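# Place a slip sheet and module in each crate

## Task

For every crate: lay exactly one thin slip sheet flat on the crate floor and stand exactly one small metal module on top of it, keeping the module's current up-side up. Afterwards return every tool to the stand slot it came from, release everything, and move the arm well away from the tools (a tool still locked on counts as part of the arm). Nothing may be pushed or dropped off the table.

## Robot and tools

Robot: one six-joint arm whose wrist ends in a tool changer. It carries no gripper by default; it must lock on a tool from a stand: grip50 (parallel gripper, 50 mm stroke), grip85 (parallel gripper, 85 mm stroke) or cup (suction). tool_id in the result says which tool, if any, is attached.

Frames. The scene frame has its origin on the table surface under the arm base, +z up, +y to the left when looking along +x. Results report end_effector_position (m) and end_effector_quat_wxyz of the changer face centre in this frame; at long reach the printed value may be a little off. Motion commands, however, are offsets in the changer face's own axes; its z axis points out of the face, away from the arm. Tool points relative to the face centre (mm, face axes): grip50 grip point (0, -25, 180); grip85 grip point (0, 0, 173) closed, 13 mm closer when fully open; cup rim centre (0, 0, 175). Both grippers close along face x.

A row is 14 numbers, each in [-1, 1], in this order: dx, dy, dz, rx, ry, rz, tool/lock, grip50_position, grip50_force_limit, grip50_speed, grip85_position, grip85_force_limit, grip85_speed, cup_suction. The first six are an offset (not an absolute pose) of the changer face from its measured pose at the start of the action, in face axes; 1.0 equals 0.6 m for dx, dy, dz and 180 degrees for the rotation vector rx, ry, rz. Lock: positive locks, negative unlocks, 0 keeps the last command; each takes about 1 s. Gripper position +1 is fully open; -1 closes until stopped (pads meet near -0.65 for grip50, -0.8 for grip85). Force limit runs from 20 N at -1 up to 185 N (grip50) or 235 N (grip85) at +1; speed from about 20 to 150 mm/s. cup_suction above 0.01 is on, otherwise off and vented.

Tools:
- execute_actions(actions): a list of actions; each action is a list of up to 15 rows, one per 1/30 s step, the final row held to fill 15 steps. Every row in an action is measured from the same start pose (for the first action, the last reported pose), not from the previous row. The commanded pose is clipped each step to 70 mm and 16 degrees from the measured pose, so large offsets need several actions. An empty list just returns state and images.
- move(target, speed, blocking): target is one 14-number row, an offset from the pose in the latest result; the face follows a straight path, 0.5 to 10 s long (cut off at 10 s). speed in m/s, 0.002 to 0.5 (default 0.25); turning rate is twice that in rad/s. It does not avoid obstacles and can overshoot speed near full reach. blocking=false returns after 0.5 s; then use wait or stop before other motion. The move: line reports done, off_target, moving, held or fault, plus limits (paced = clipped, held = some steps blocked) and distance to target.
- wait(seconds 0 to 10): lets time pass, returns state.
- stop(): brakes a running move.
- zoom_image(camera, region): camera cam_high (896x504) or cam_wrist (504x504, fisheye); region [x0, y0, x1, y1] in pixels, at most 504x504.
- finished_scene(scene): ends the scene; irreversible.

Result lines: Hand target is where the controller is currently driving the face. pose unreachable means the clearance check altered or blocked the command. plate_near, locked, unlocked, in_stand, unlock_refused describe the changer. Gripper readings: *_object_status 0 moving, 1 stopped while opening, 2 stopped while closing (a grip), 3 at requested position or pads met (also possible on thin parts); *_position_measured in counts (grip50 opening is about (250 - counts) x 0.202 mm; grip85 about 78 = 60 mm, 130 = 40 mm, 180 = 20 mm, 230 = closed). cup_suction_measured 1 means full vacuum; cup_part_present goes 1 at 0.50. Tool readings show n/a until the tool is ready after locking.

Taking a tool: align the face centre within about 1 mm and 1 degree of the plate, with face -y toward the fork's open side. When plate_near is 1, lock +1 and wait for locked 1; a gripper then cycles closed and open by itself. Lift 10 to 30 mm (about 20), slide at least 110 mm along face -y out of the fork, then rise. Returning: reverse that path; when in_stand is 1, hold still, lock -1, wait for unlocked 1, then back away. Off the stand the tool cannot be unlocked (unlock_refused 1). Slots are 180 mm apart; fork arms sit 40 to 70 mm either side along face x, their fronts 45 mm toward the open side, tops 18 mm under the plate face.

Grasping: set position -1 and keep it; confirm status 2. A new position number (change of 0.01 or more) resets status and is needed for new force or speed to apply. With the cup, put the whole rim on a smooth flat area away from edges and holes; the cup shrinks up to 12 mm under vacuum. Release by setting down then switching suction off, and rise 15 mm.

Avoid: pressing past contact (the arm is stiff), fast contacts, and forces of 150 N or joint torque at the limits (147 N m for the first three joints, 36.8 N m for the wrist joints, held weight included): these stop the arm for 10 s. Carry heavy or off-centre parts slowly so they do not slip. Long loaded holding warms the motors (MOTOR HOT warning, then an over-temperature stop). Never let anything leave the table; loose objects may occasionally be nudged by the scene.

Each tool is called in YAML: its name, and indented under it one key for each argument.

## Session

I'll start by looking at the current state of the scene.

execute_actions:
  actions: []

Scene clock: 0.00 s.
end_effector_position=(+0.3191, -0.2939, +0.1346) locked=0 unlocked=1 plate_near=0 in_stand=0 unlock_refused=0 tool_id=none grip50_position_measured=n/a grip50_object_status=n/a grip85_position_measured=n/a grip85_object_status=n/a cup_suction_measured=n/a cup_part_present=n/a end_effector_quat_wxyz=(-0.142, +0.502, +0.510, +0.684)
Joint positions: [-0.945  0.989  0.105 -1.312 -2.142  1.559]
Joint velocities: [ 0.001 -0.     0.    -0.001 -0.     0.   ]
Hand target: +0.319, -0.294, +0.135; -0.142, +0.502, +0.510, +0.684

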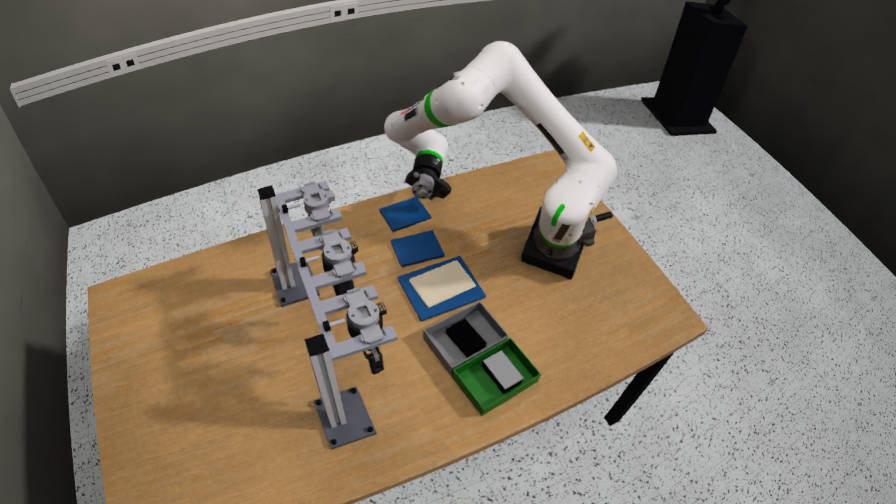

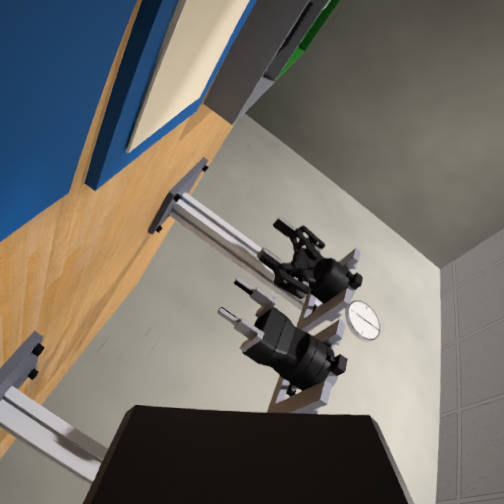

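zoom_image:
  camera: "cam_high"
  region: [360, 170, 620, 430]

zoom_image:
  camera: "cam_high"
  region: [230, 160, 430, 460]

Region (360, 170, 620, 430) of cam_high's 896x504 image, scaled by 1.938, with more detail than that image has.

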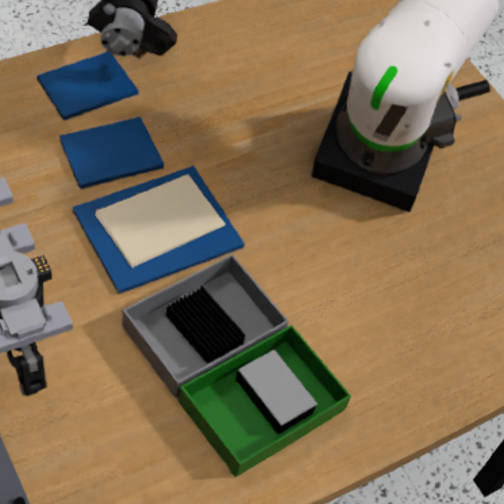

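Region (230, 160, 430, 460) of cam_high's 896x504 image, scaled by 1.680, with more detail than that image has.

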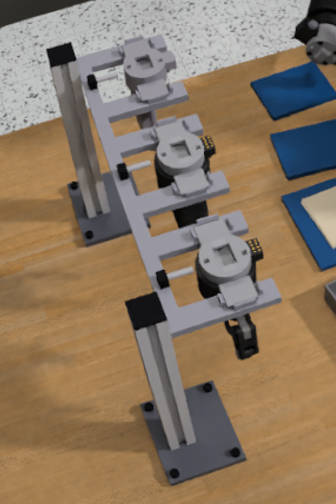

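move:
  target: [0.556, 0.2687, 0.117, 0.2701, -0.4116, 0.004, 0, 1, 0, 0, 1, 0, 0, 0]
  speed: 0.25

Scene clock: 25.70 s.
end_effector_position=(+0.3182, -0.1997, +0.5002) locked=0 unlocked=1 plate_near=0 in_stand=0 unlock_refused=0 tool_id=none grip50_position_measured=n/a grip50_object_status=n/a grip85_position_measured=n/a grip85_object_status=n/a cup_suction_measured=n/a cup_part_present=n/a end_effector_quat_wxyz=(+0.001, +0.708, +0.706, -0.000)
Joint positions: [-0.604 -0.195 -0.001 -0.326 -1.728  0.717]
Joint velocities: [ 0.003 -0.001  0.     0.005 -0.001 -0.004]
Hand target: +0.318, -0.200, +0.500; +0.001, +0.708, +0.706, -0.000
Off the commanded pose: 0.001 m, 0 deg.
move: done

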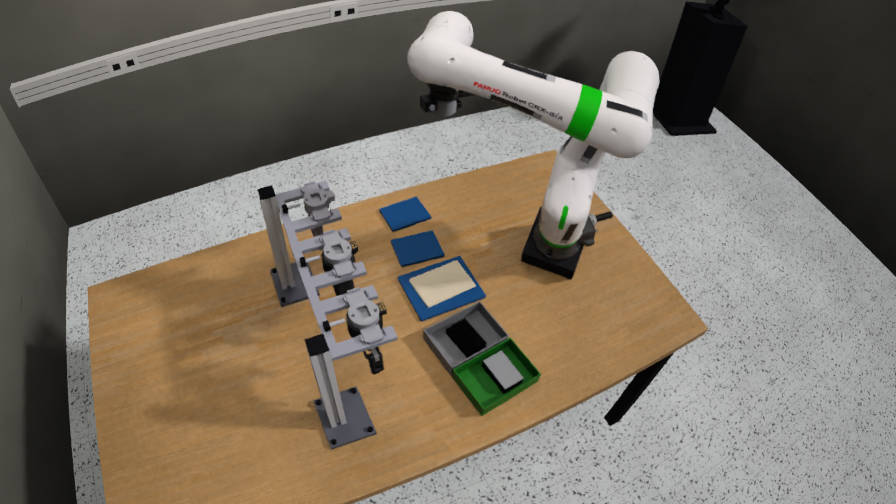

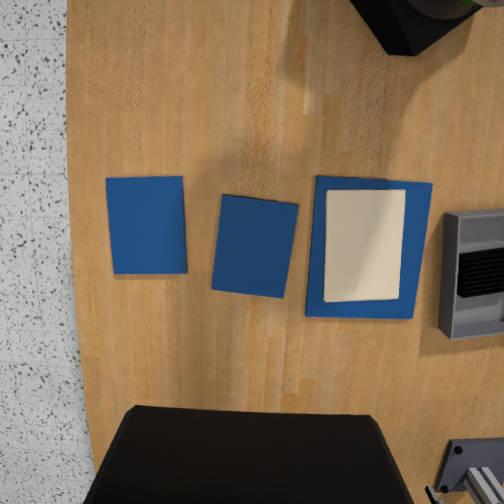

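zoom_image:
  camera: "cam_wrist"
  region: [200, 160, 452, 340]

Region (200, 160, 452, 340) of cam_wrist's 504x504 image, scaled by 2.000, with more detail than that image has; it fills the top 360 rows of this view, and the rest is white.

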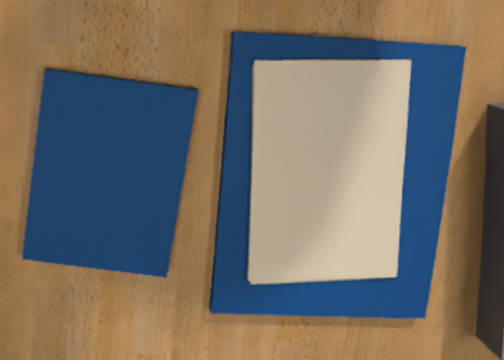

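move:
  target: [0.4667, 0.17, 0, 0, 0, 0, 0, 1, 0, 0, 1, 0, 0, 0]
  speed: 0.3

Scene clock: 37.13 s.
end_effector_position=(+0.4209, +0.0795, +0.5007) locked=0 unlocked=1 plate_near=0 in_stand=0 unlock_refused=0 tool_id=none grip50_position_measured=n/a grip50_object_status=n/a grip85_position_measured=n/a grip85_object_status=n/a cup_suction_measured=n/a cup_part_present=n/a end_effector_quat_wxyz=(+0.002, +0.708, +0.706, +0.001)
Joint positions: [ 0.441 -0.433 -0.023 -0.137 -1.683 -0.307]
Joint velocities: [ 0.003 -0.001 -0.001  0.004  0.    -0.004]
Hand target: +0.421, +0.080, +0.501; +0.002, +0.708, +0.706, +0.001
Off the commanded pose: 0.001 m, 0 deg.
move: done; limits=paced

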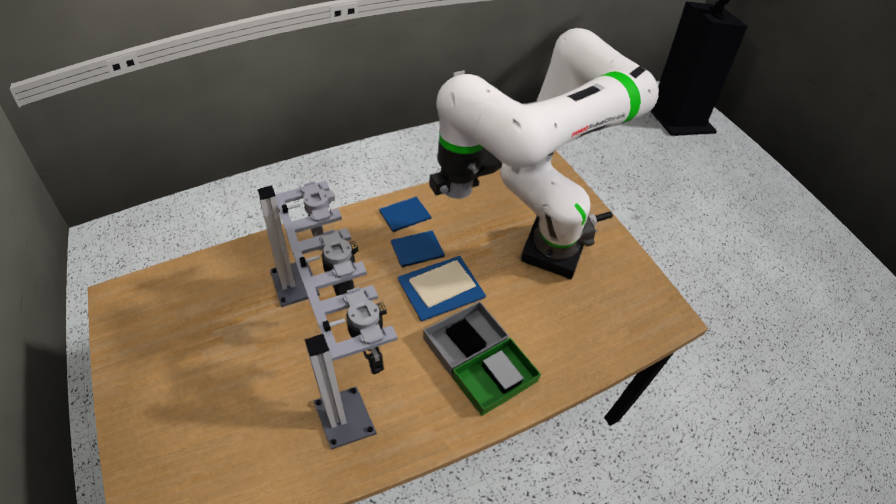

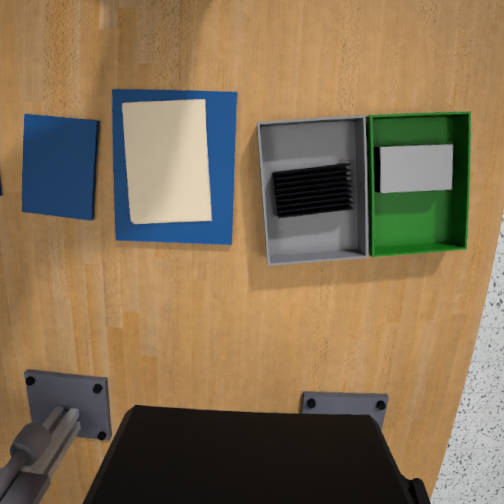

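zoom_image:
  camera: "cam_wrist"
  region: [0, 70, 252, 270]

zoom_image:
  camera: "cam_wrist"
  region: [240, 90, 492, 290]

Region (0, 70, 252, 270) of cam_wrist's 504x504 image, scaled by 2.000, with more detail than that image has; it fills the top 400 rows of this view, and the rest is white.

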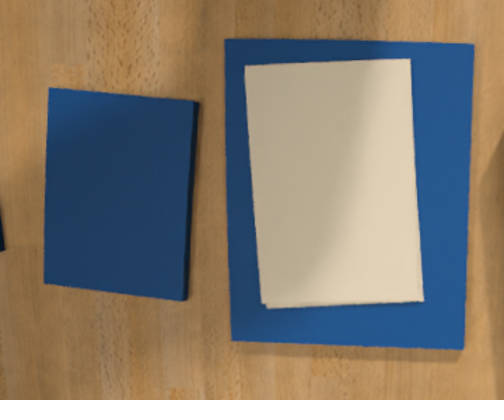

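Region (240, 90, 492, 290) of cam_wrist's 504x504 image, scaled by 2.000, with more detail than that image has; it fills the top 400 rows of this view, and the rest is white.

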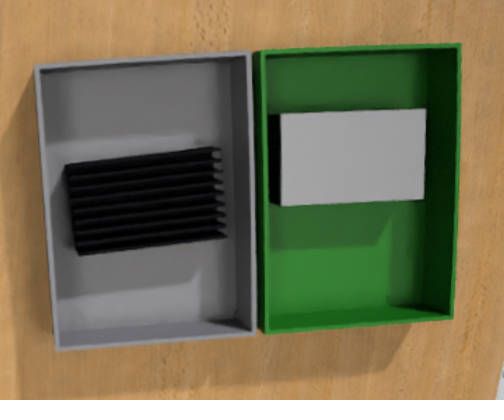

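move:
  target: [-0.1325, 0.4318, -0.1322, 0, 0, 0, 0, 1, 0, 0, 1, 0, 0, 0]
  speed: 0.25

Scene clock: 74.40 s.
end_effector_position=(+0.6791, -0.0001, +0.5807) locked=0 unlocked=1 plate_near=0 in_stand=0 unlock_refused=0 tool_id=none grip50_position_measured=n/a grip50_object_status=n/a grip85_position_measured=n/a grip85_object_status=n/a cup_suction_measured=n/a cup_part_present=n/a end_effector_quat_wxyz=(+0.002, +0.708, +0.706, +0.001)
Joint positions: [ 0.095  0.42   1.187 -0.262 -2.088 -0.084]
Joint velocities: [-0.002  0.014  0.026 -0.007 -0.019 -0.005]
Hand target: +0.679, -0.000, +0.581; +0.002, +0.708, +0.706, +0.001
Off the commanded pose: 0.001 m, 0 deg.
move: done

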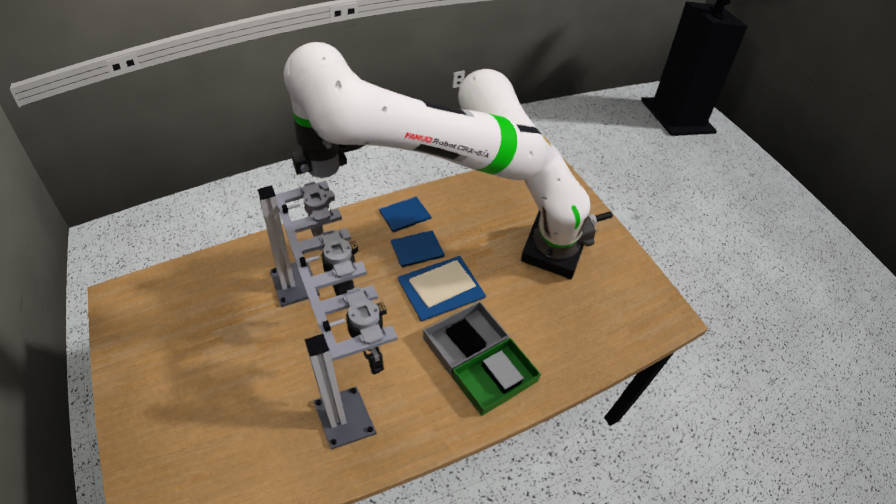

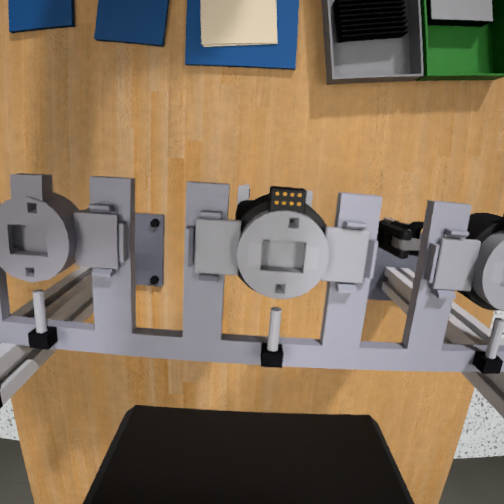

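zoom_image:
  camera: "cam_wrist"
  region: [180, 170, 390, 380]

Region (180, 170, 390, 380) of cam_wrist's 504x504 image, scaled by 2.400, with more detail than that image has.

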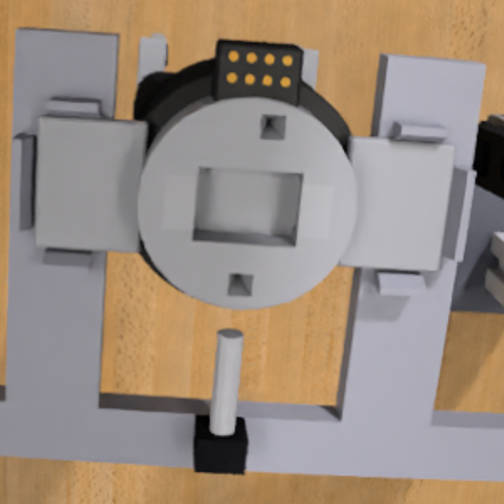

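move:
  target: [0.338, 0.004, 0.1345, 0, 0, 0, 0, 1, 0, 0, 1, 0, 0, 0]
  speed: 0.2

Scene clock: 91.50 s.
end_effector_position=(+0.6824, +0.2024, +0.5004) locked=0 unlocked=1 plate_near=0 in_stand=0 unlock_refused=0 tool_id=none grip50_position_measured=n/a grip50_object_status=n/a grip85_position_measured=n/a grip85_object_status=n/a cup_suction_measured=n/a cup_part_present=n/a end_effector_quat_wxyz=(+0.002, +0.708, +0.706, +0.001)
Joint positions: [ 0.529  0.309  0.892 -0.114 -1.845 -0.407]
Joint velocities: [-0.     0.002  0.001  0.001  0.    -0.002]
Hand target: +0.682, +0.202, +0.500; +0.002, +0.708, +0.706, +0.001
Off the commanded pose: 0.001 m, 0 deg.
move: done

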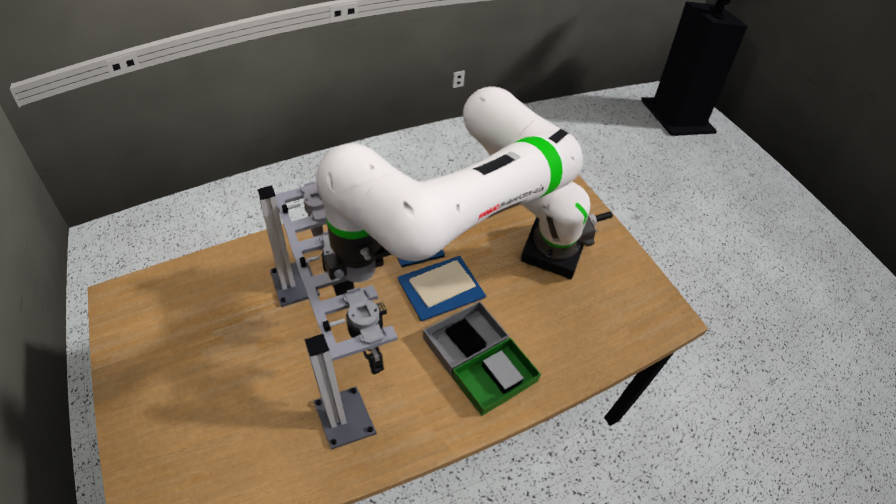

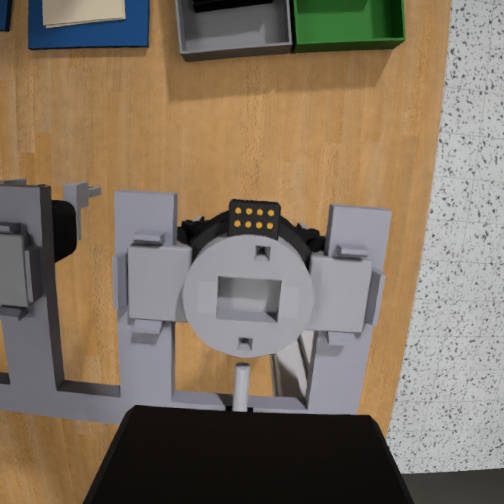

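zoom_image:
  camera: "cam_wrist"
  region: [100, 170, 400, 470]

Region (100, 170, 400, 470) of cam_wrist's 504x504 image, scaled by 1.680, with more detail than that image has.

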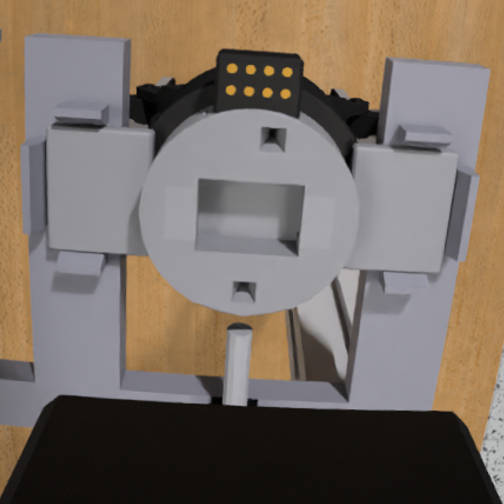

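move:
  target: [0, 0, 0.0833, 0, 0, 0.5067, 0, 1, 0, 0, 1, 0, 0, 0]
  speed: 0.5

Scene clock: 113.17 s.
end_effector_position=(+0.6827, +0.2024, +0.4504) locked=0 unlocked=1 plate_near=0 in_stand=0 unlock_refused=0 tool_id=none grip50_position_measured=n/a grip50_object_status=n/a grip85_position_measured=n/a grip85_object_status=n/a cup_suction_measured=n/a cup_part_present=n/a end_effector_quat_wxyz=(+0.000, +1.000, -0.012, +0.002)
Joint positions: [ 0.54   0.275  0.723 -0.107 -1.708 -1.993]
Joint velocities: [ 0.001  0.002 -0.002  0.001  0.001 -0.005]
Hand target: +0.683, +0.202, +0.450; +0.000, +1.000, -0.012, +0.002
Off the commanded pose: 0.000 m, 0 deg.
move: done

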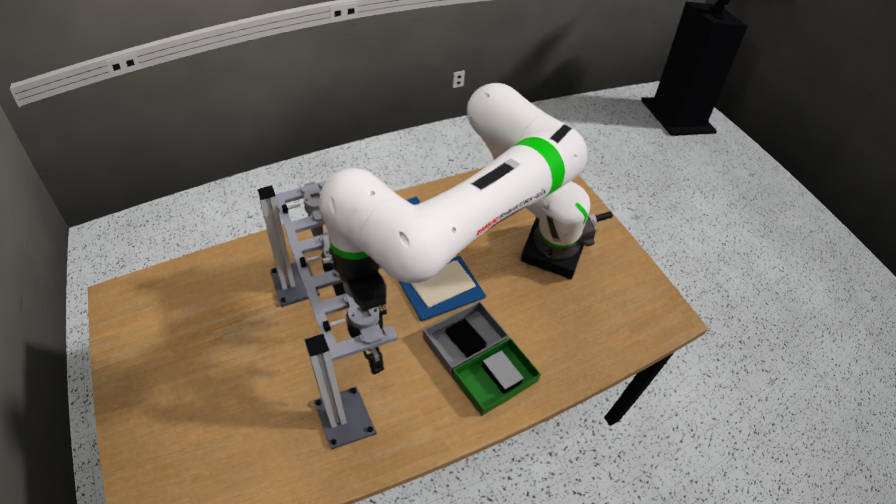

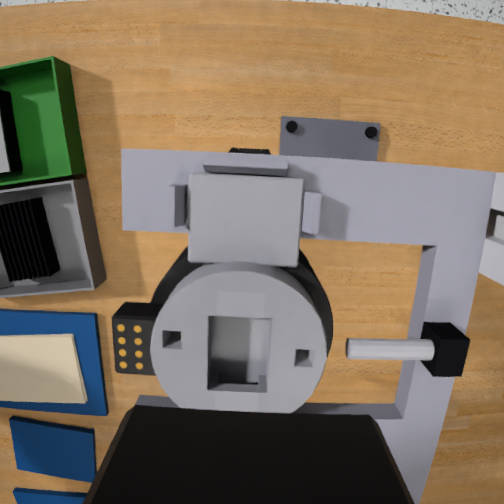

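zoom_image:
  camera: "cam_wrist"
  region: [140, 250, 340, 430]

Region (140, 250, 340, 430) of cam_wrist's 504x504 image, scaled by 2.520, with more detail than that image has; it fills the top 454 rows of this view, and the rest is white.

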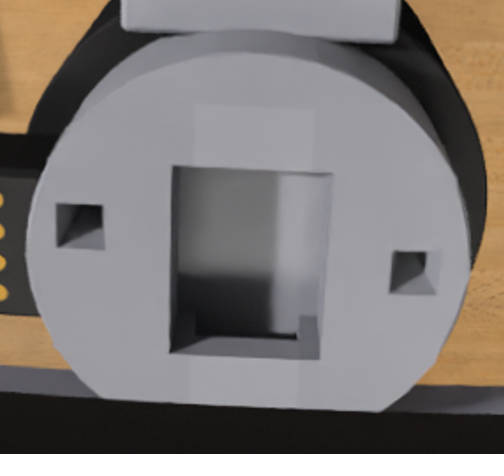

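move:
  target: [-0.004, 0, 0, 0, 0, -0.5, 0, 1, 0, 0, 1, 0, 0, 0]
  speed: 0.5

zoom_image:
  camera: "cam_wrist"
  region: [140, 250, 340, 430]

Scene clock: 132.00 s.
end_effector_position=(+0.6803, +0.2025, +0.4505) locked=0 unlocked=1 plate_near=0 in_stand=0 unlock_refused=0 tool_id=none grip50_position_measured=n/a grip50_object_status=n/a grip85_position_measured=n/a grip85_object_status=n/a cup_suction_measured=n/a cup_part_present=n/a end_effector_quat_wxyz=(+0.002, +0.716, +0.699, +0.002)
Joint positions: [ 0.542  0.268  0.711 -0.107 -1.704 -0.424]
Joint velocities: [ 0.    -0.002  0.001 -0.001 -0.     0.006]
Hand target: +0.680, +0.202, +0.450; +0.002, +0.715, +0.699, +0.001
Off the commanded pose: 0.000 m, 0 deg.
move: done

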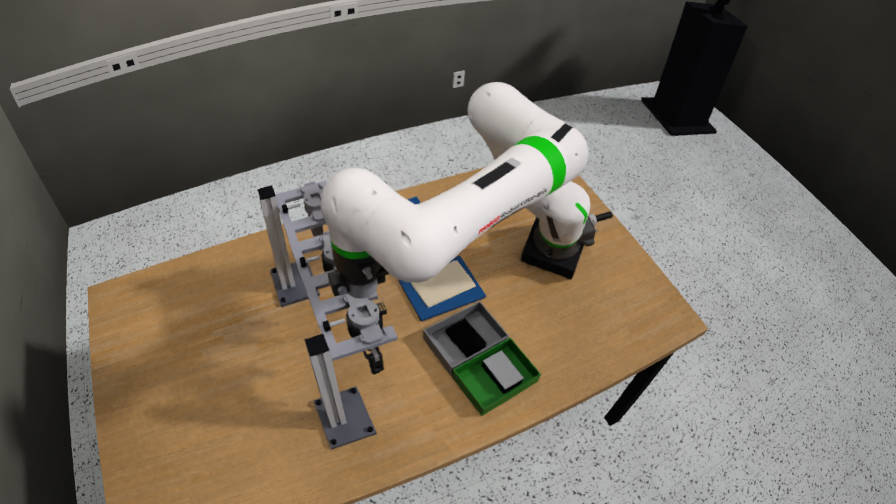

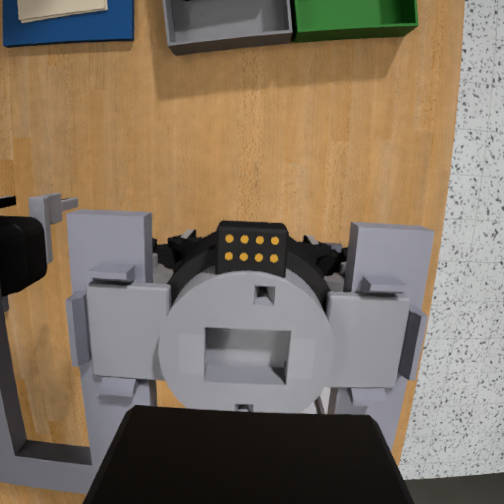

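Region (140, 250, 340, 430) of cam_wrist's 504x504 image, scaled by 2.520, with more detail than that image has; it fills the top 454 rows of this view, and the rest is white.

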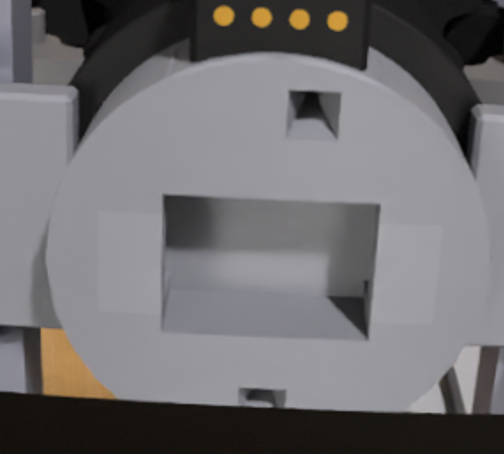

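move:
  target: [0.0007, 0, 0.1092, 0, 0, 0, 0, 1, 0, 0, 1, 0, 0, 0]
  speed: 0.1

Scene clock: 139.87 s.
end_effector_position=(+0.6807, +0.2031, +0.3850) locked=0 unlocked=1 plate_near=0 in_stand=0 unlock_refused=0 tool_id=none grip50_position_measured=n/a grip50_object_status=n/a grip85_position_measured=n/a grip85_object_status=n/a cup_suction_measured=n/a cup_part_present=n/a end_effector_quat_wxyz=(+0.002, +0.715, +0.699, +0.002)
Joint positions: [ 0.556  0.259  0.546 -0.101 -1.547 -0.421]
Joint velocities: [ 0.     0.001 -0.002 -0.     0.002 -0.   ]
Hand target: +0.681, +0.203, +0.385; +0.002, +0.715, +0.699, +0.002
Off the commanded pose: 0.000 m, 0 deg.
move: done

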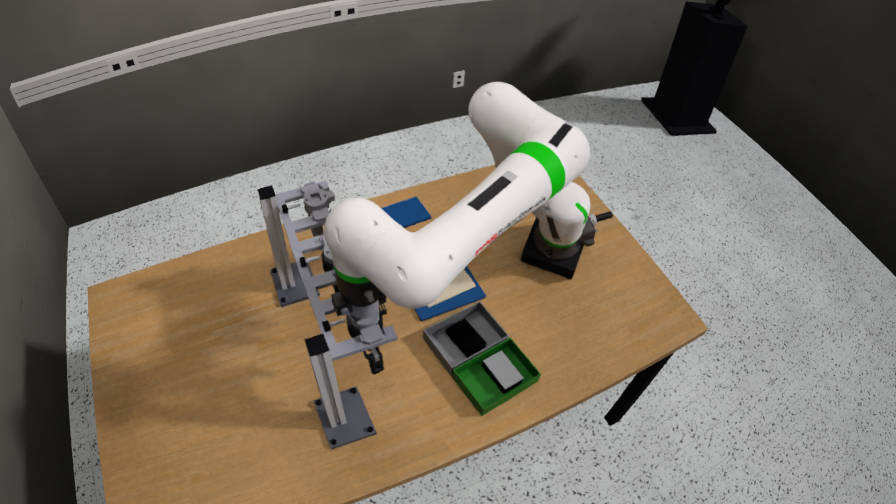

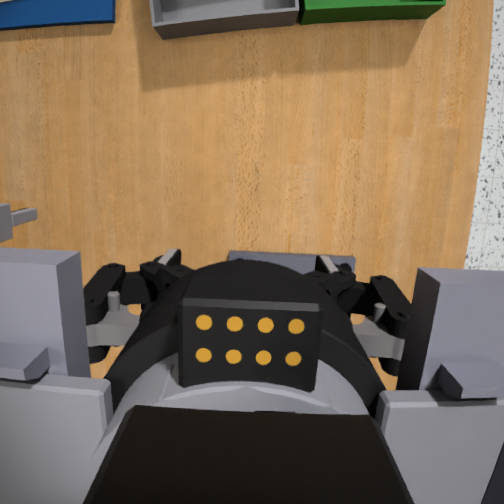

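zoom_image:
  camera: "cam_wrist"
  region: [0, 230, 504, 430]

Region (0, 230, 504, 430) of cam_wrist's 504x504 image, scaled by 1.000; it fills the top 200 rows of this view, and the rest is white.

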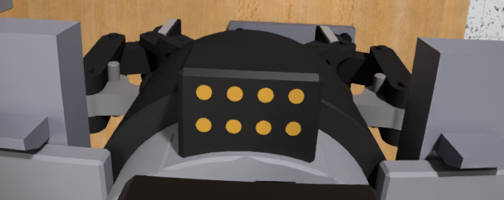

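zoom_image:
  camera: "cam_wrist"
  region: [20, 235, 120, 305]

zoom_image:
  camera: "cam_wrist"
  region: [390, 250, 490, 320]

Region (20, 235, 120, 305) of cam_wrist's 504x504 image, scaled by 5.040, with more detail than that image has; it fills the top 353 rows of this view, and the rest is white.

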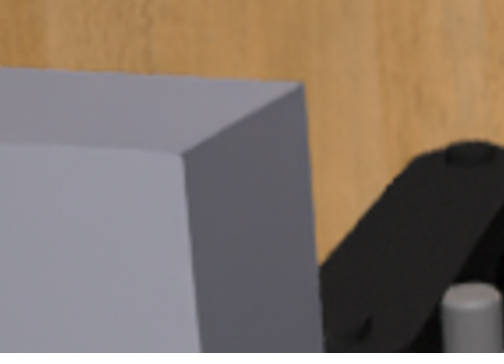

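Region (390, 250, 490, 320) of cam_wrist's 504x504 image, scaled by 5.040, with more detail than that image has; it fills the top 353 rows of this view, and the rest is white.

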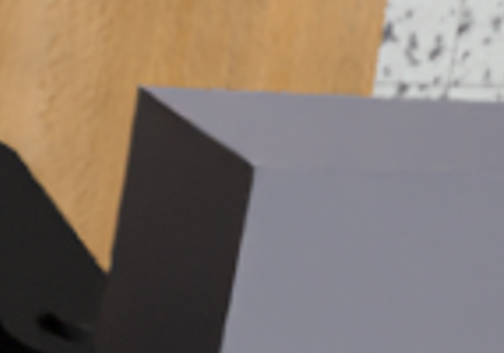

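zoom_image:
  camera: "cam_wrist"
  region: [170, 285, 330, 425]

Region (170, 285, 330, 425) of cam_wrist's 504x504 image, scaled by 3.150, with more detail than that image has; it fills the top 441 rows of this view, and the rest is white.

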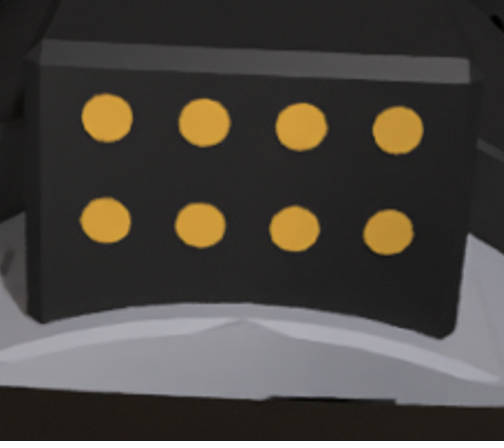

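move:
  target: [0, -0.0007, 0.03, 0, 0, 0, 0, 1, 0, 0, 1, 0, 0, 0]
  speed: 0.03

Scene clock: 172.20 s.
end_effector_position=(+0.6804, +0.2032, +0.3671) locked=0 unlocked=1 plate_near=0 in_stand=0 unlock_refused=0 tool_id=none grip50_position_measured=n/a grip50_object_status=n/a grip85_position_measured=n/a grip85_object_status=n/a cup_suction_measured=n/a cup_part_present=n/a end_effector_quat_wxyz=(+0.002, +0.715, +0.699, +0.002)
Joint positions: [ 0.56   0.26   0.507 -0.1   -1.506 -0.42 ]
Joint velocities: [ 0.     0.001 -0.001  0.     0.002  0.001]
Hand target: +0.680, +0.203, +0.367; +0.002, +0.715, +0.699, +0.002
Off the commanded pose: 0.000 m, 0 deg.
move: done

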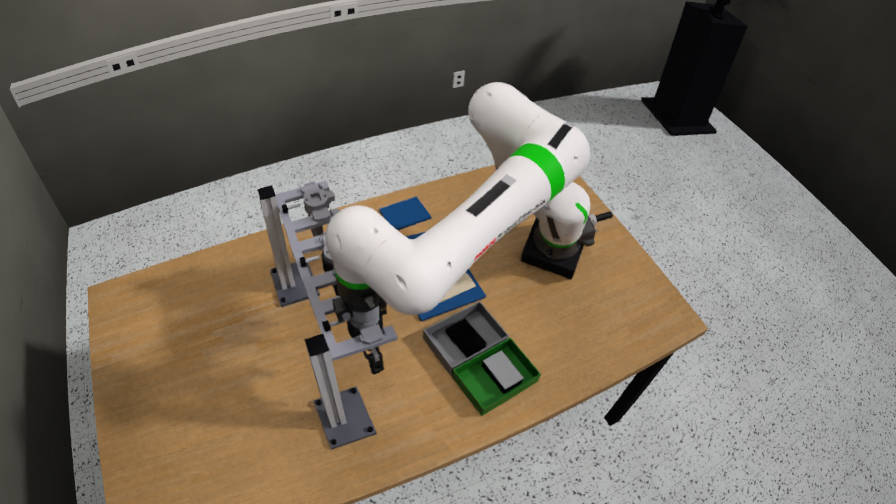

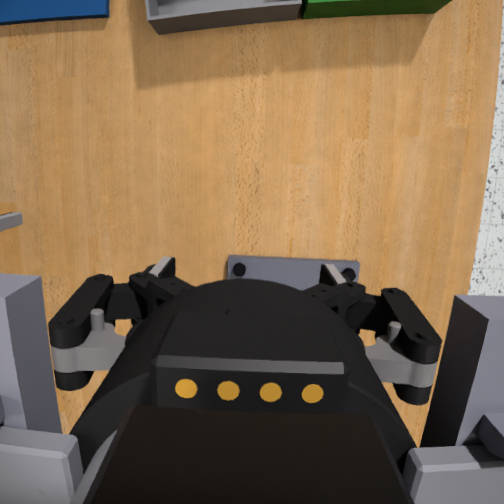

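move:
  target: [0, 0, 0.0042, 0, 0, 0, 0, 1, 0, 0, 1, 0, 0, 0]
  speed: 0.01

Scene clock: 175.23 s.
end_effector_position=(+0.6804, +0.2032, +0.3646) locked=0 unlocked=1 plate_near=0 in_stand=1 unlock_refused=0 tool_id=none grip50_position_measured=n/a grip50_object_status=n/a grip85_position_measured=n/a grip85_object_status=n/a cup_suction_measured=n/a cup_part_present=n/a end_effector_quat_wxyz=(+0.002, +0.715, +0.699, +0.002)
Joint positions: [ 0.561  0.261  0.502 -0.1   -1.501 -0.42 ]
Joint velocities: [ 0.     0.001 -0.     0.001  0.001 -0.   ]
Hand target: +0.680, +0.203, +0.365; +0.002, +0.715, +0.699, +0.002
Off the commanded pose: 0.000 m, 0 deg.
move: done

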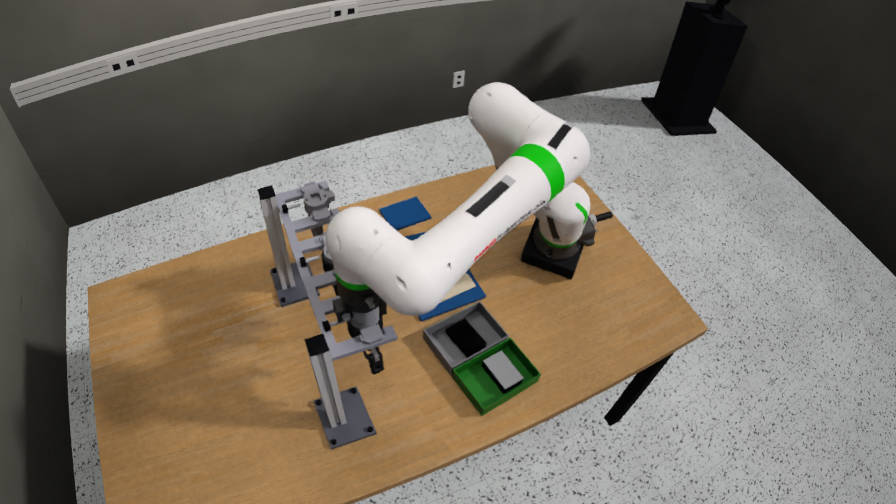

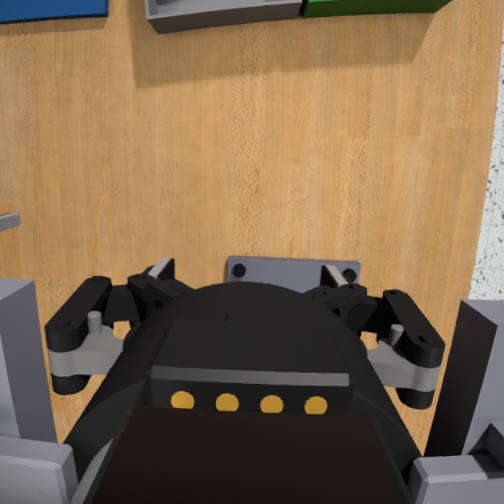

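move:
  target: [0, 0, 0.0017, 0, 0, 0, 0, 1, 0, 0, 1, 0, 0, 0]
  speed: 0.005

Scene clock: 177.20 s.
end_effector_position=(+0.6804, +0.2032, +0.3636) locked=0 unlocked=1 plate_near=1 in_stand=1 unlock_refused=0 tool_id=none grip50_position_measured=n/a grip50_object_status=n/a grip85_position_measured=n/a grip85_object_status=n/a cup_suction_measured=n/a cup_part_present=n/a end_effector_quat_wxyz=(+0.002, +0.715, +0.699, +0.002)
Joint positions: [ 0.561  0.261  0.5   -0.1   -1.498 -0.42 ]
Joint velocities: [ 0.001  0.    -0.     0.     0.    -0.   ]
Hand target: +0.680, +0.203, +0.364; +0.002, +0.715, +0.699, +0.002
Off the commanded pose: 0.000 m, 0 deg.
move: done

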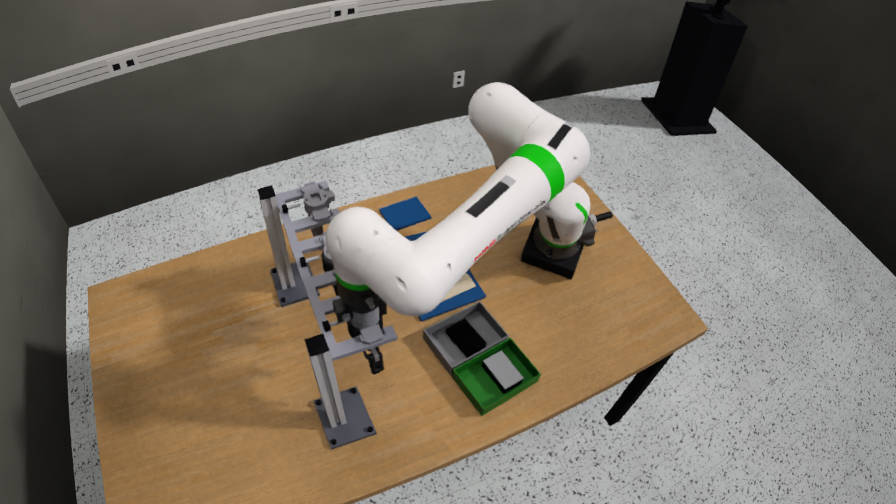

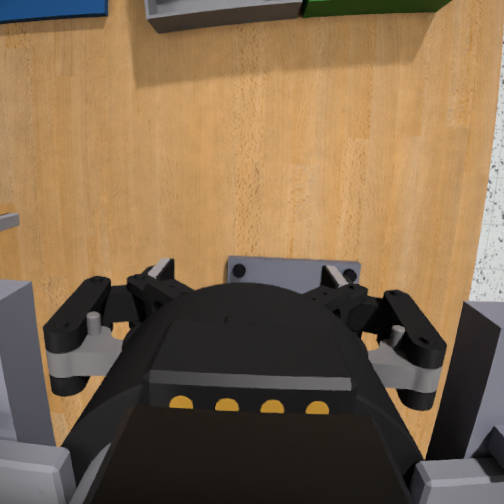

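execute_actions:
  actions:
    - [[0, 0, 0, 0, 0, 0, 1, 1, 0, 0, 1, 0, 0, 0]]

Scene clock: 180.17 s.
end_effector_position=(+0.6804, +0.2032, +0.3636) locked=0 unlocked=0 plate_near=1 in_stand=1 unlock_refused=0 tool_id=none grip50_position_measured=n/a grip50_object_status=n/a grip85_position_measured=n/a grip85_object_status=n/a cup_suction_measured=n/a cup_part_present=n/a end_effector_quat_wxyz=(+0.002, +0.715, +0.699, +0.002)
Joint positions: [ 0.561  0.261  0.5   -0.1   -1.498 -0.42 ]
Joint velocities: [ 0.     0.    -0.001  0.    -0.     0.   ]
Hand target: +0.680, +0.203, +0.364; +0.002, +0.715, +0.699, +0.002
Off the commanded pose: 0.000 m, 0 deg.

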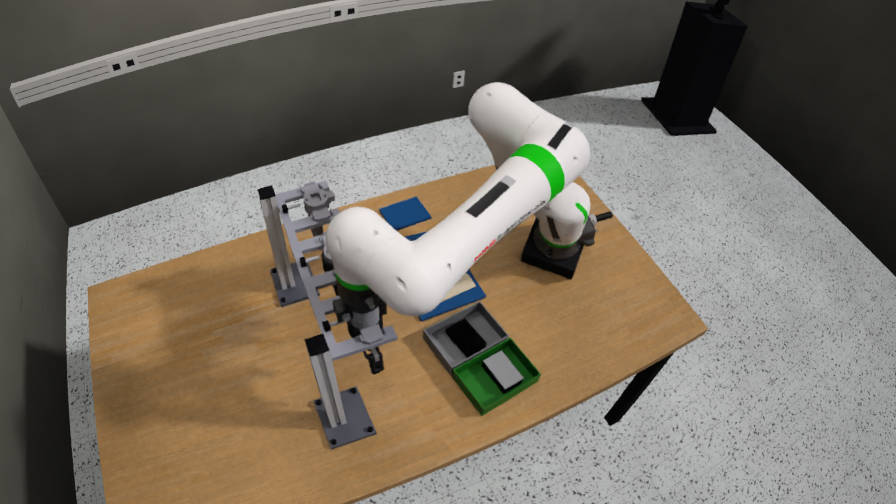

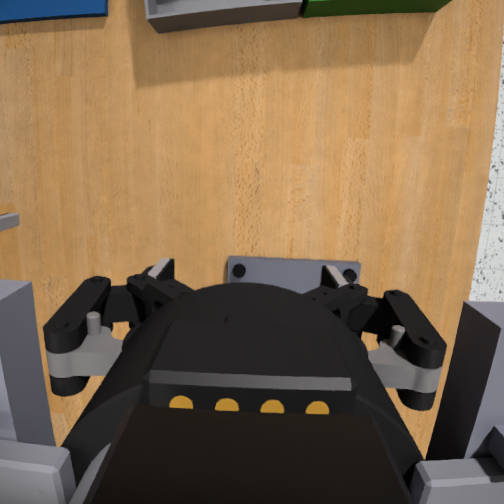

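move:
  target: [0, 0, -0.0333, 0, 0, 0, 0, 1, 0, 0, 1, 0, 0, 0]
  speed: 0.05

Scene clock: 190.93 s.
end_effector_position=(+0.6803, +0.2031, +0.3835) locked=1 unlocked=0 plate_near=1 in_stand=0 unlock_refused=0 tool_id=grip85 grip50_position_measured=n/a grip50_object_status=n/a grip85_position_measured=3 grip85_object_status=3 cup_suction_measured=n/a cup_part_present=n/a end_effector_quat_wxyz=(+0.002, +0.715, +0.699, +0.002)
Joint positions: [ 0.557  0.258  0.541 -0.101 -1.543 -0.421]
Joint velocities: [-0.002  0.001  0.003 -0.    -0.003  0.001]
Hand target: +0.680, +0.203, +0.384; +0.002, +0.715, +0.699, +0.002
Off the commanded pose: 0.000 m, 0 deg.
move: done

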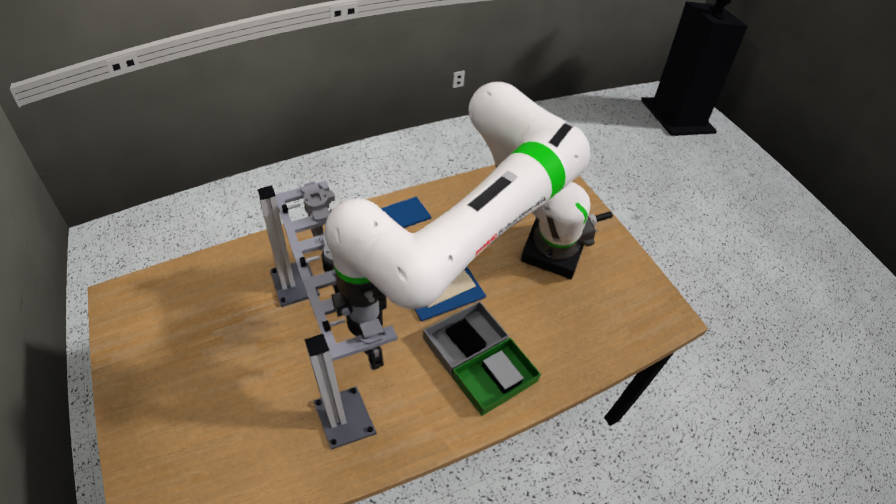

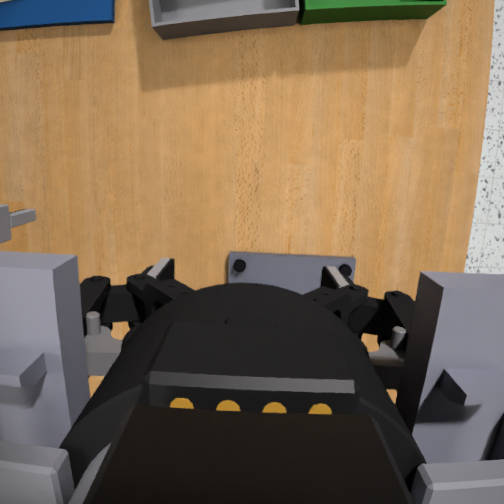

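move:
  target: [0, -0.3, 0, 0, 0, 0, 0, 1, 0, 0, 1, 0, 0, 0]
  speed: 0.2

Scene clock: 194.47 s.
end_effector_position=(+0.5006, +0.2071, +0.3826) locked=1 unlocked=0 plate_near=1 in_stand=0 unlock_refused=0 tool_id=grip85 grip50_position_measured=n/a grip50_object_status=n/a grip85_position_measured=3 grip85_object_status=3 cup_suction_measured=n/a cup_part_present=n/a end_effector_quat_wxyz=(+0.002, +0.715, +0.699, +0.002)
Joint positions: [ 0.765 -0.203 -0.053 -0.037 -1.395 -0.615]
Joint velocities: [ 0.003 -0.001 -0.003  0.002  0.001 -0.004]
Hand target: +0.501, +0.207, +0.383; +0.002, +0.715, +0.699, +0.002
Off the commanded pose: 0.000 m, 0 deg.
move: done

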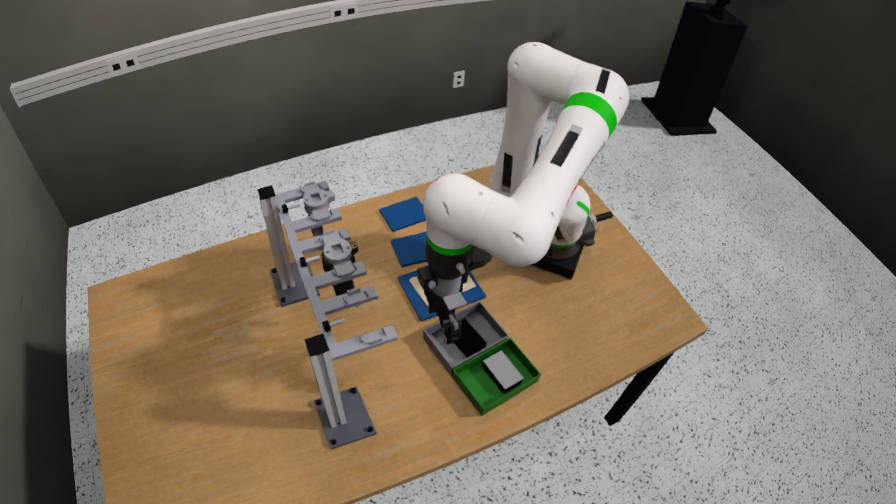

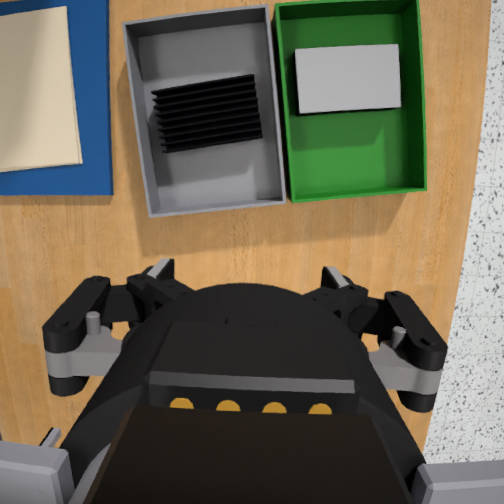

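zoom_image:
  camera: "cam_wrist"
  region: [110, 0, 300, 225]

zoom_image:
  camera: "cam_wrist"
  region: [255, 0, 445, 225]

Region (110, 0, 300, 225) of cam_wrist's 504x504 image, scaled by 2.240, with more detail than that image has; it fills the left 426 columns of this view, and the rest is white.

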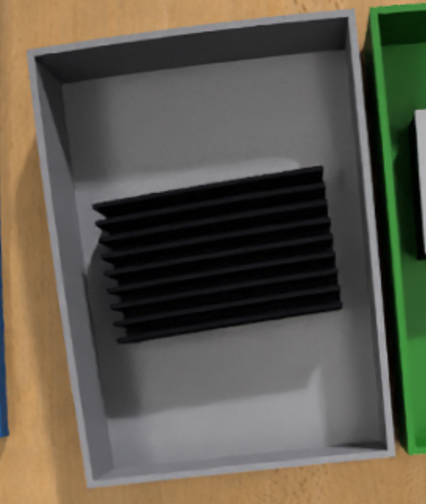

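Region (255, 0, 445, 225) of cam_wrist's 504x504 image, scaled by 2.240, with more detail than that image has; it fills the left 426 columns of this view, and the rest is white.

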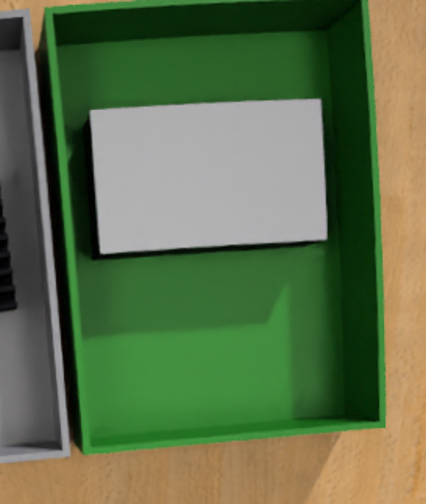

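zoom_image:
  camera: "cam_wrist"
  region: [130, 240, 370, 320]

Region (130, 240, 370, 320) of cam_wrist's 504x504 image, scaled by 2.100, with more detail than that image has.

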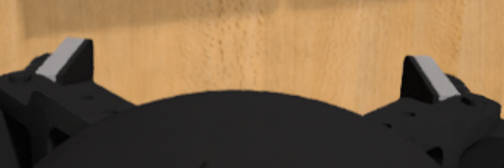

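move:
  target: [-0.0775, -0.1753, 0.1867, 0.0015, -0.0013, 0.4378, 0, 1, 0, 0, 1, 0, 0, 0]
  speed: 0.4

Scene clock: 226.17 s.
end_effector_position=(+0.3951, +0.1633, +0.2700) locked=1 unlocked=0 plate_near=1 in_stand=0 unlock_refused=0 tool_id=grip85 grip50_position_measured=n/a grip50_object_status=n/a grip85_position_measured=3 grip85_object_status=3 cup_suction_measured=n/a cup_part_present=n/a end_effector_quat_wxyz=(-0.000, +0.996, +0.086, -0.000)
Joint positions: [ 0.866 -0.414 -0.54  -0.009 -1.122 -2.088]
Joint velocities: [ 0.005 -0.002 -0.004  0.005  0.002 -0.009]
Hand target: +0.395, +0.163, +0.270; -0.000, +0.996, +0.086, -0.000
Off the commanded pose: 0.000 m, 0 deg.
move: done

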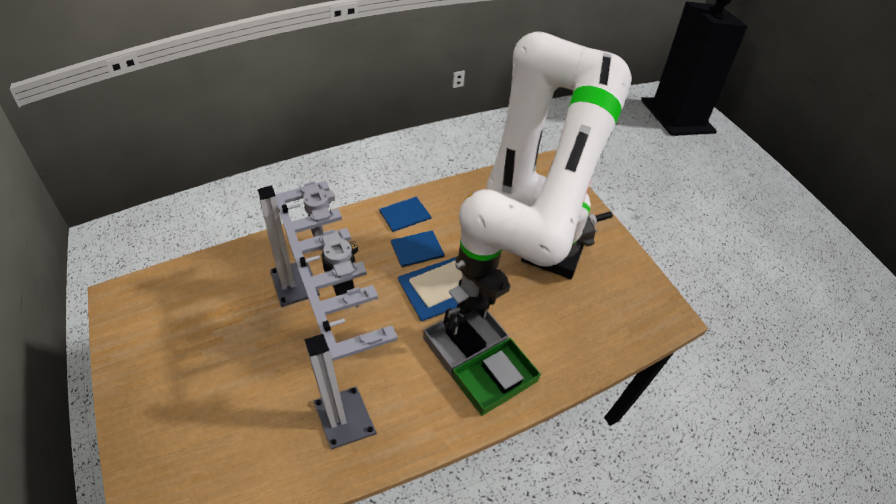

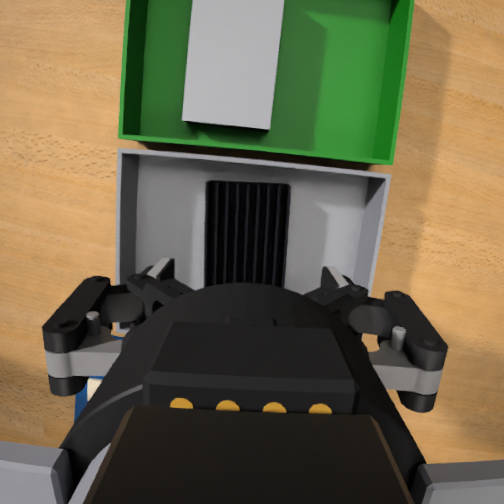

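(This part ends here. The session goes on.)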